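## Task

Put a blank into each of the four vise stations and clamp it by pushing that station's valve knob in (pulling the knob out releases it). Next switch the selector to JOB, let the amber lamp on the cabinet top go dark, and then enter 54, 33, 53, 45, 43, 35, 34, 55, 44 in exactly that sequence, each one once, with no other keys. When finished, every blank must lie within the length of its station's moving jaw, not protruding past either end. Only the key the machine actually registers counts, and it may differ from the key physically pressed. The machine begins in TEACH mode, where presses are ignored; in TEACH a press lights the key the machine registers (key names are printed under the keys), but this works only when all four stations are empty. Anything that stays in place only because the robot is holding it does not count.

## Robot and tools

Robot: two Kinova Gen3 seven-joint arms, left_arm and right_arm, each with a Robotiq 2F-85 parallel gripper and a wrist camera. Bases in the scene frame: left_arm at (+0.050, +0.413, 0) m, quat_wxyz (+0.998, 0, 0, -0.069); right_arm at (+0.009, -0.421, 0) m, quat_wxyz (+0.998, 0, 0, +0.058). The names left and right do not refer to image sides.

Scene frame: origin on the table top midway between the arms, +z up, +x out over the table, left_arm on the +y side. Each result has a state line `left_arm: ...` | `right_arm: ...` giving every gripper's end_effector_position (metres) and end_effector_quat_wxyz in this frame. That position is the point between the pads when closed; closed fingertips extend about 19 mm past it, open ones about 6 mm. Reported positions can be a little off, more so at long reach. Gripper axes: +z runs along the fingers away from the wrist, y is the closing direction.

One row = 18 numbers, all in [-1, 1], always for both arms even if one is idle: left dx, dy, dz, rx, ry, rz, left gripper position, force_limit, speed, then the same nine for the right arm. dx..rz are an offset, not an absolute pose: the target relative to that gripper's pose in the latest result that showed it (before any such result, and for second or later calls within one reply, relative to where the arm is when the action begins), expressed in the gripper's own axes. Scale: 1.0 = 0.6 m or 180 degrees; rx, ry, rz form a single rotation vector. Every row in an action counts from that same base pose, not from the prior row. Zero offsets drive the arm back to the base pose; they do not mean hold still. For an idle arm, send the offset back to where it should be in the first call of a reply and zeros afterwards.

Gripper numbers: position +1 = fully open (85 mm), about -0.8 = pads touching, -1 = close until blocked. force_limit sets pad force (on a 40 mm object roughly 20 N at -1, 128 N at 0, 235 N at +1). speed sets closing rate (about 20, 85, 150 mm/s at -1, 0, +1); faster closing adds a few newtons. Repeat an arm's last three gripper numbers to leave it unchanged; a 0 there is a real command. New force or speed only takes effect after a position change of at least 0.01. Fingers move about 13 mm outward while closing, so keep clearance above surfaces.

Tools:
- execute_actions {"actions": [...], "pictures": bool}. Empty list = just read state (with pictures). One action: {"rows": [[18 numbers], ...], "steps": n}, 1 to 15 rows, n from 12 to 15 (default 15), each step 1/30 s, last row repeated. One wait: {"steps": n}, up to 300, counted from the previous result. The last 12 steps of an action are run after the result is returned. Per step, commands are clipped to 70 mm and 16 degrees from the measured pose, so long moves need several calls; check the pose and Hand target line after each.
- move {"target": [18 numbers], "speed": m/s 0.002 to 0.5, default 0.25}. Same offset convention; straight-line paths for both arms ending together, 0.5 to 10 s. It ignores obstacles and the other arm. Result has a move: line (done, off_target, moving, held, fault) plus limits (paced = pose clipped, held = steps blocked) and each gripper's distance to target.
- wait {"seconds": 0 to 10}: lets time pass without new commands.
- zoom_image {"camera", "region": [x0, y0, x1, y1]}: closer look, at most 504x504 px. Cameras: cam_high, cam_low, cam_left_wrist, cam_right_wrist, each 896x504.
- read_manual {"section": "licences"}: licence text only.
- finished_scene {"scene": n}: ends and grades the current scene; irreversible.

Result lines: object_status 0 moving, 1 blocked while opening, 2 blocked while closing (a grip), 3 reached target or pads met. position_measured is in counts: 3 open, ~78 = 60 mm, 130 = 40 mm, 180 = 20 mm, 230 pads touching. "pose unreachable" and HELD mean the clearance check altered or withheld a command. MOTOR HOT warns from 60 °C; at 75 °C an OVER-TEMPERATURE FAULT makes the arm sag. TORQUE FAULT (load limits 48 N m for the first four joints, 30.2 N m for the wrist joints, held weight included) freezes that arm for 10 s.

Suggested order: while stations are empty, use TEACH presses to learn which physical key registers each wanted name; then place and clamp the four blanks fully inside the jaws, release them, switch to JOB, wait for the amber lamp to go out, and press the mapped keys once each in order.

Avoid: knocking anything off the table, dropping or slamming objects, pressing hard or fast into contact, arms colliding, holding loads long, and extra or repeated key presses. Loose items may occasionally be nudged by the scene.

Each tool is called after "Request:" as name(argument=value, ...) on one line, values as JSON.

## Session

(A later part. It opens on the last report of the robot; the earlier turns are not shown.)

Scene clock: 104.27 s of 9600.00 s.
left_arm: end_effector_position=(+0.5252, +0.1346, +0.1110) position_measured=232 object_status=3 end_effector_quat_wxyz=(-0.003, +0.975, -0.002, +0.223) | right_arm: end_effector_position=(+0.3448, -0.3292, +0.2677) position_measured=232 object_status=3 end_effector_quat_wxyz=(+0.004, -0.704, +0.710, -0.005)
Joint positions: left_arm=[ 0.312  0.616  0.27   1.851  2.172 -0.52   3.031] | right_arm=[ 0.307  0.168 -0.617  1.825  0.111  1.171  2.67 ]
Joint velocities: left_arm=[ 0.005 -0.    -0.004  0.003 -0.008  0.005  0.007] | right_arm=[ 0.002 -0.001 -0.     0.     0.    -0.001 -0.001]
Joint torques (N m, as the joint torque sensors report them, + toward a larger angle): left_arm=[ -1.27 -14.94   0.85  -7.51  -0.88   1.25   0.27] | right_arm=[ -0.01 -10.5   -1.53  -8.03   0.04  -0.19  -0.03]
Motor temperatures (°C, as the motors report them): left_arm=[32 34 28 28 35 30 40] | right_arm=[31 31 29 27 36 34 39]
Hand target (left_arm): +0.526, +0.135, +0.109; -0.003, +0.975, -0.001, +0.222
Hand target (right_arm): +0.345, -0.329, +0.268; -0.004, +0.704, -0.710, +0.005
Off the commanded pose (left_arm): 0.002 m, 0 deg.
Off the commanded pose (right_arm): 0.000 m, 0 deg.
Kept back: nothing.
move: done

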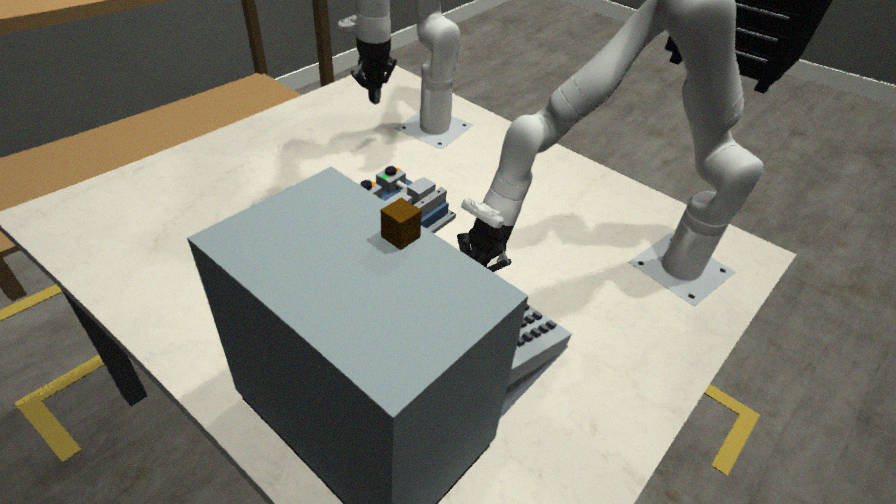

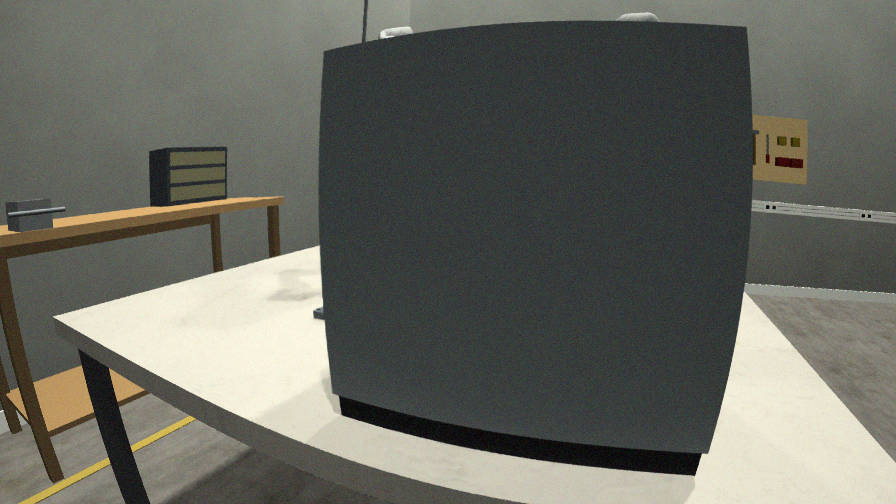

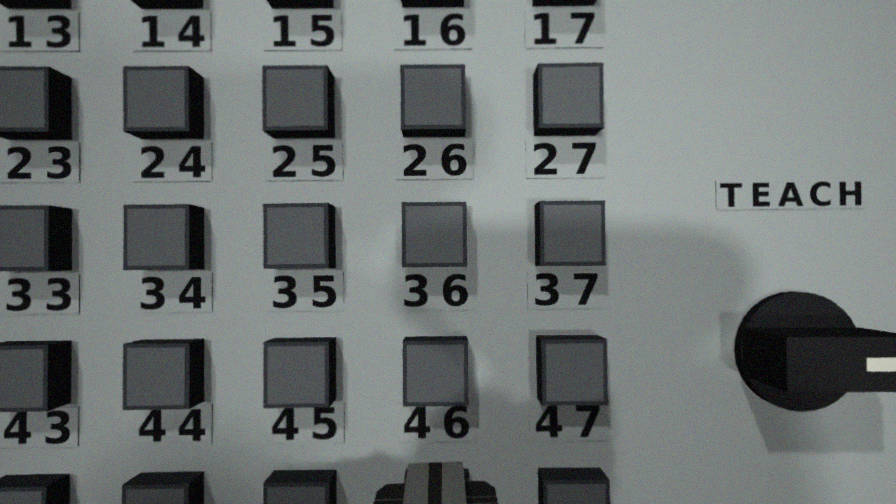

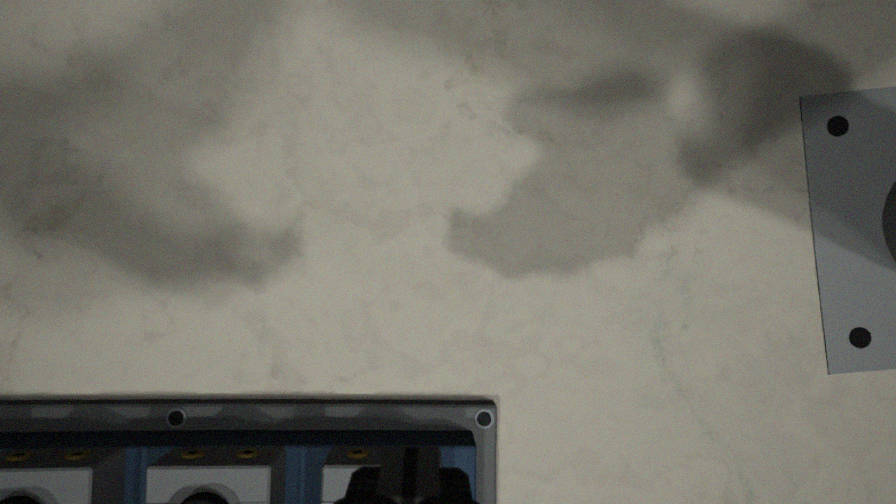

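Request:
move(target=[0.0575,-0.0565,-0.03,0,0,0,-1,0,0,0,0,0,0,0,0,-1,0,0.3], speed=0.1)

Request:
move(target=[0,0,0.035,0,0,0,-1,0,0,0,0,0,0,0,0,-1,0,0.3], speed=0.035)

Request:
move(target=[0,0,-0.06,0,0,0,-1,0,0,0,0,0,0,0,0,-1,0,0.3], speed=0.1)

Scene clock: 105.80 s of 9600.00 s.
left_arm: end_effector_position=(+0.5482, +0.1679, +0.1423) position_measured=232 object_status=3 end_effector_quat_wxyz=(-0.003, +0.975, -0.002, +0.223) | right_arm: end_effector_position=(+0.3448, -0.3292, +0.2677) position_measured=232 object_status=3 end_effector_quat_wxyz=(+0.004, -0.704, +0.710, -0.005)
Joint positions: left_arm=[ 0.166  0.563  0.347  1.829  2.257 -0.556  2.848] | right_arm=[ 0.307  0.168 -0.617  1.825  0.111  1.171  2.67 ]
Joint velocities: left_arm=[-0.006 -0.002  0.001 -0.001  0.006 -0.001 -0.007] | right_arm=[ 0.001 -0.     0.     0.001  0.     0.    -0.   ]
Joint torques (N m, as the joint torque sensors report them, + toward a larger angle): left_arm=[  0.45 -18.23   2.48  -5.99  -0.21   0.19   0.1 ] | right_arm=[ -0.28 -10.57  -1.42  -8.01   0.1   -0.23   0.03]
Motor temperatures (°C, as the motors report them): left_arm=[32 34 28 28 35 30 40] | right_arm=[31 31 29 27 36 34 39]
Hand target (left_arm): +0.548, +0.168, +0.142; -0.003, +0.975, -0.002, +0.223
Hand target (right_arm): +0.345, -0.329, +0.268; -0.004, +0.704, -0.710, +0.005
Off the commanded pose (left_arm): 0.000 m, 0 deg.
Off the commanded pose (right_arm): 0.000 m, 0 deg.
Kept back: nothing.
move: done

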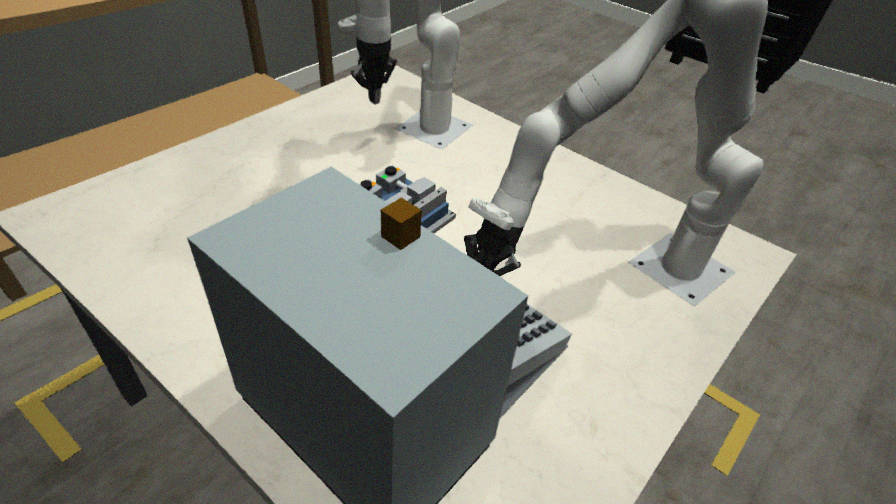

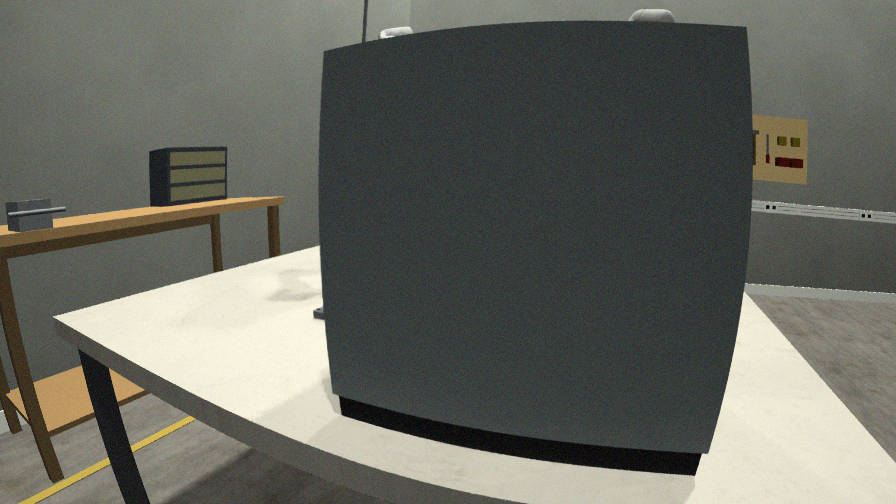

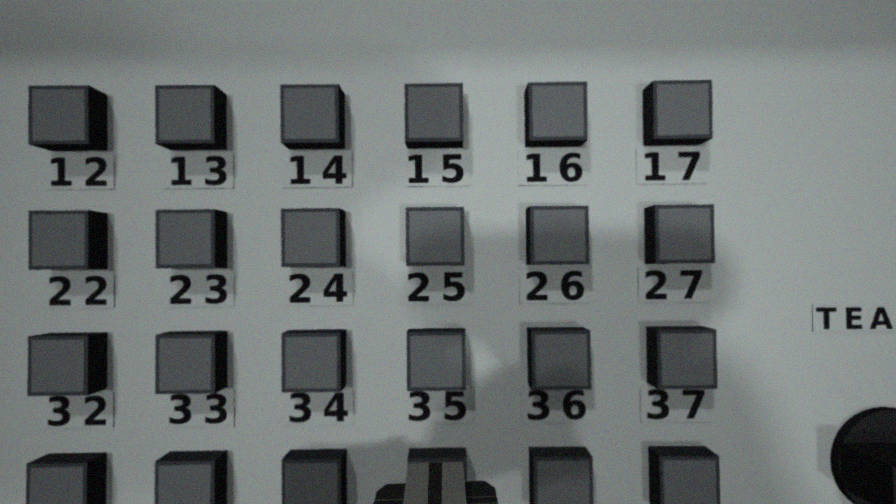

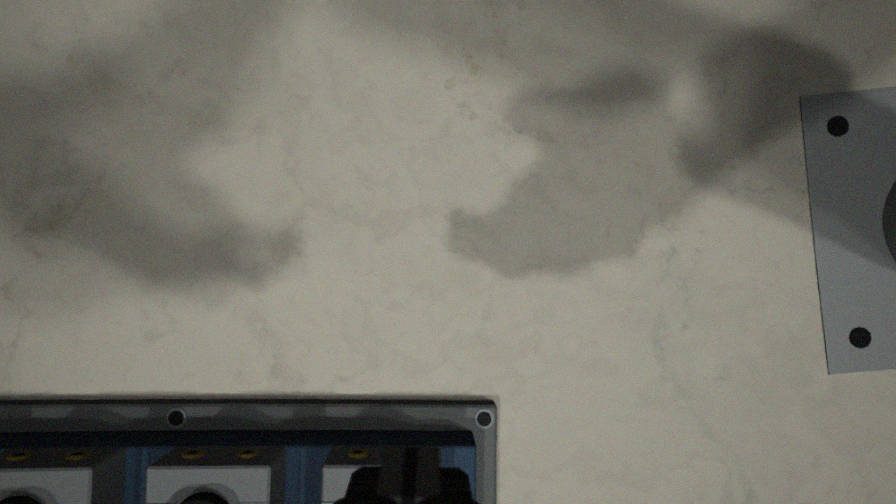

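Scene clock: 106.63 s of 9600.00 s.
left_arm: end_effector_position=(+0.5562, +0.1679, +0.1255) position_measured=232 object_status=3 end_effector_quat_wxyz=(-0.003, +0.975, -0.002, +0.224) | right_arm: end_effector_position=(+0.3448, -0.3292, +0.2677) position_measured=232 object_status=3 end_effector_quat_wxyz=(+0.004, -0.704, +0.710, -0.005)
Joint positions: left_arm=[ 0.182  0.602  0.315  1.823  2.22  -0.522  2.88 ] | right_arm=[ 0.307  0.168 -0.617  1.825  0.111  1.171  2.67 ]
Joint velocities: left_arm=[ 0.004  0.    -0.005  0.003 -0.007  0.006  0.006] | right_arm=[-0.    -0.     0.001 -0.001  0.     0.001  0.001]
Joint torques (N m, as the joint torque sensors report them, + toward a larger angle): left_arm=[ -0.69 -14.56   1.34  -7.92  -0.61   1.5    0.45] | right_arm=[ -0.19 -10.31  -1.41  -8.08   0.24  -0.25  -0.1 ]
Motor temperatures (°C, as the motors report them): left_arm=[32 34 28 28 35 30 40] | right_arm=[31 31 29 27 36 34 39]
Hand target (left_arm): +0.557, +0.168, +0.123; -0.003, +0.975, -0.002, +0.223
Hand target (right_arm): +0.345, -0.329, +0.268; -0.004, +0.704, -0.710, +0.005
Off the commanded pose (left_arm): 0.002 m, 0 deg.
Off the commanded pose (right_arm): 0.000 m, 0 deg.
Kept back: nothing.
move: done

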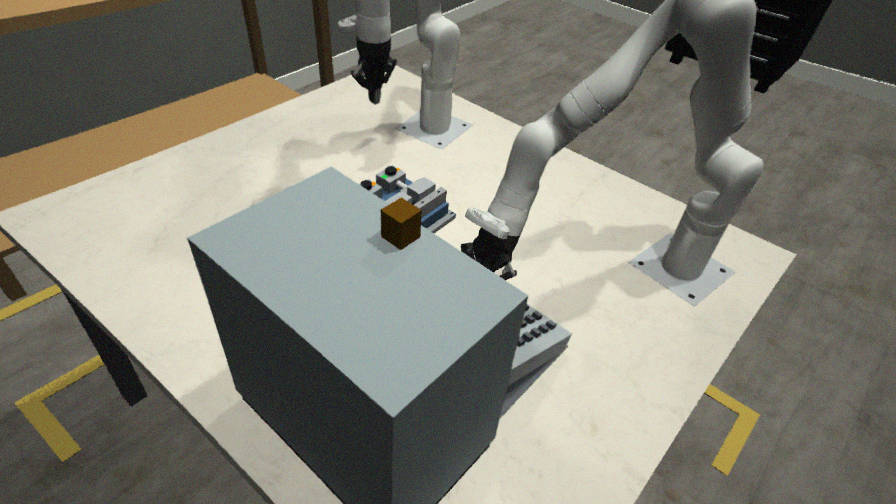

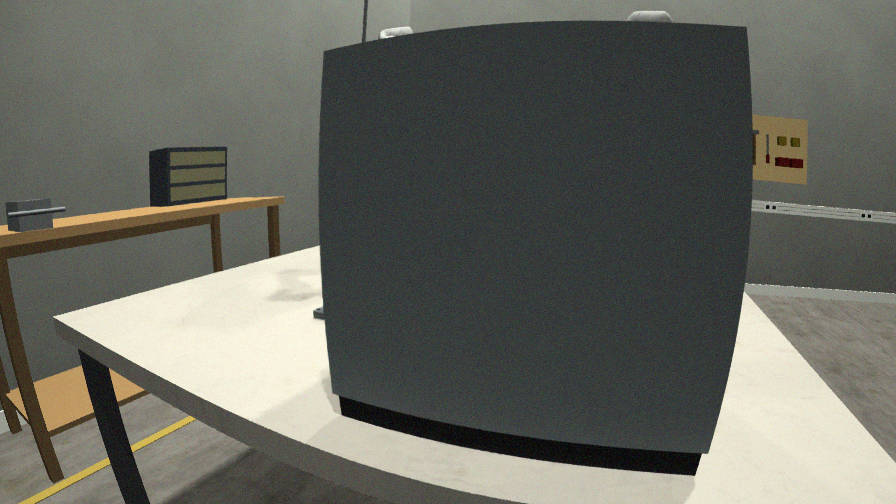

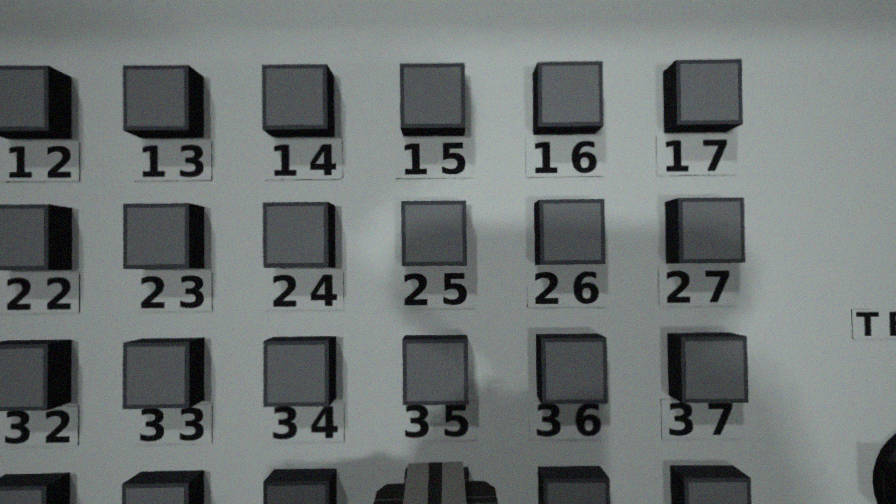

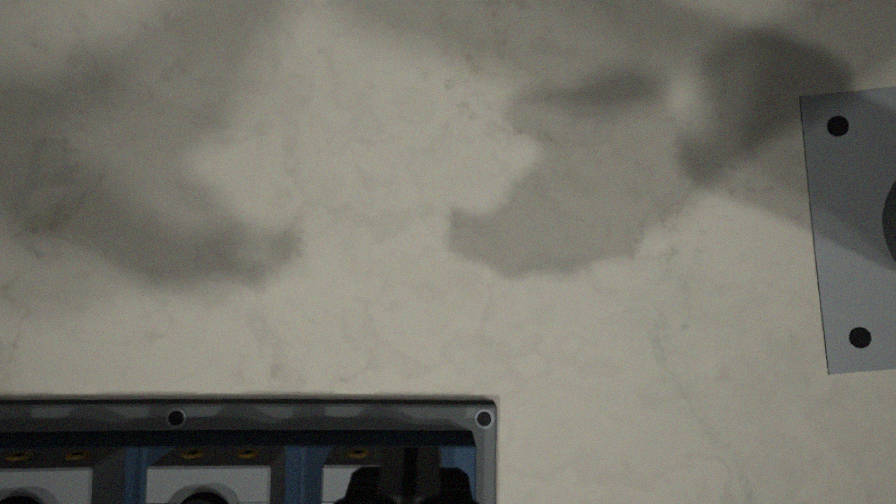

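Scene clock: 107.47 s of 9600.00 s.
left_arm: end_effector_position=(+0.5405, +0.1676, +0.1576) position_measured=232 object_status=3 end_effector_quat_wxyz=(-0.003, +0.975, -0.002, +0.224) | right_arm: end_effector_position=(+0.3448, -0.3292, +0.2677) position_measured=232 object_status=3 end_effector_quat_wxyz=(+0.004, -0.704, +0.710, -0.005)
Joint positions: left_arm=[ 0.157  0.528  0.37   1.834  2.289 -0.586  2.823] | right_arm=[ 0.307  0.168 -0.617  1.825  0.111  1.171  2.67 ]
Joint velocities: left_arm=[-0.004 -0.006  0.002 -0.     0.004 -0.004 -0.003] | right_arm=[ 0. -0. -0.  0. -0. -0.  0.]
Joint torques (N m, as the joint torque sensors report them, + toward a larger angle): left_arm=[  0.1  -17.43   2.3   -6.25  -0.31   0.19   0.21] | right_arm=[ -0.22 -10.35  -1.62  -8.03   0.18  -0.12  -0.1 ]
Motor temperatures (°C, as the motors report them): left_arm=[32 34 28 28 35 30 40] | right_arm=[31 31 29 27 36 34 39]
Hand target (left_arm): +0.541, +0.168, +0.158; -0.003, +0.975, -0.002, +0.224
Hand target (right_arm): +0.345, -0.329, +0.268; -0.004, +0.704, -0.710, +0.005
Off the commanded pose (left_arm): 0.000 m, 0 deg.
Off the commanded pose (right_arm): 0.000 m, 0 deg.
Kept back: nothing.
move: done

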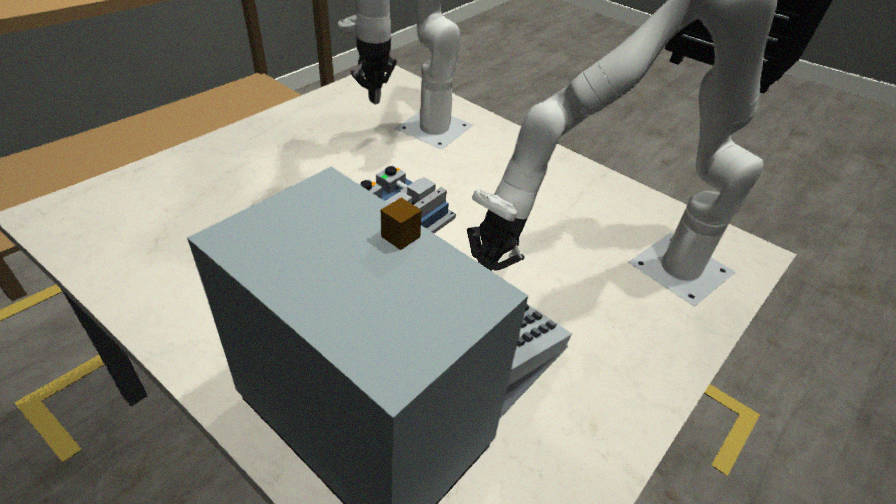

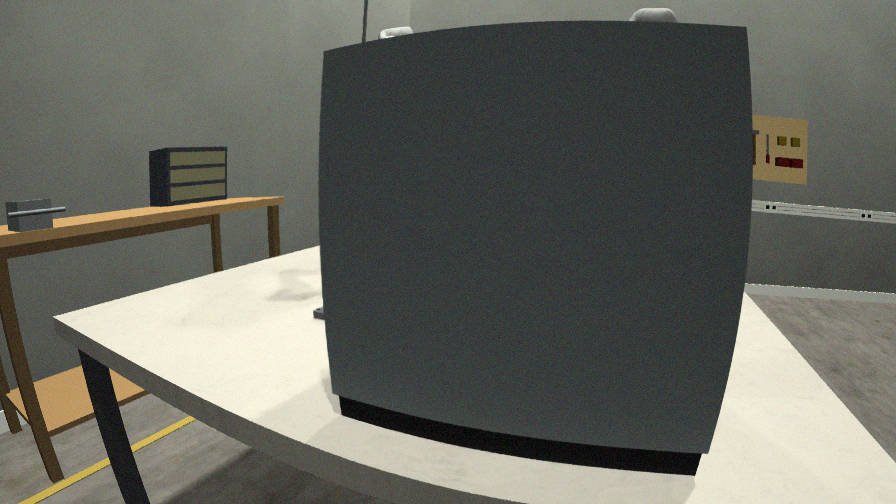

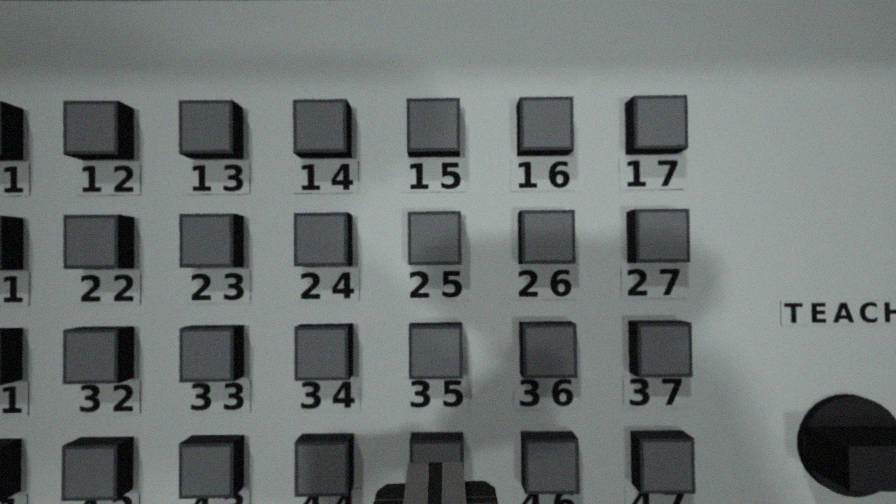

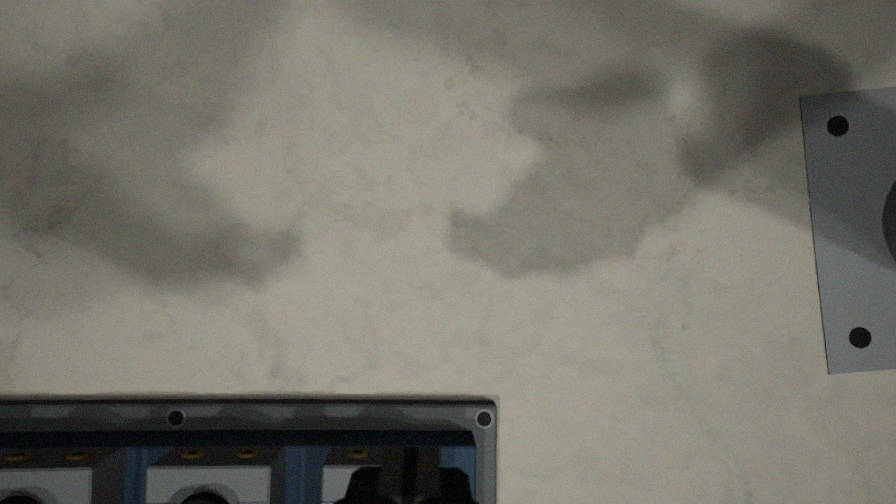

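Request:
finished_scene(scene=2)

The scene is finished: the task was done.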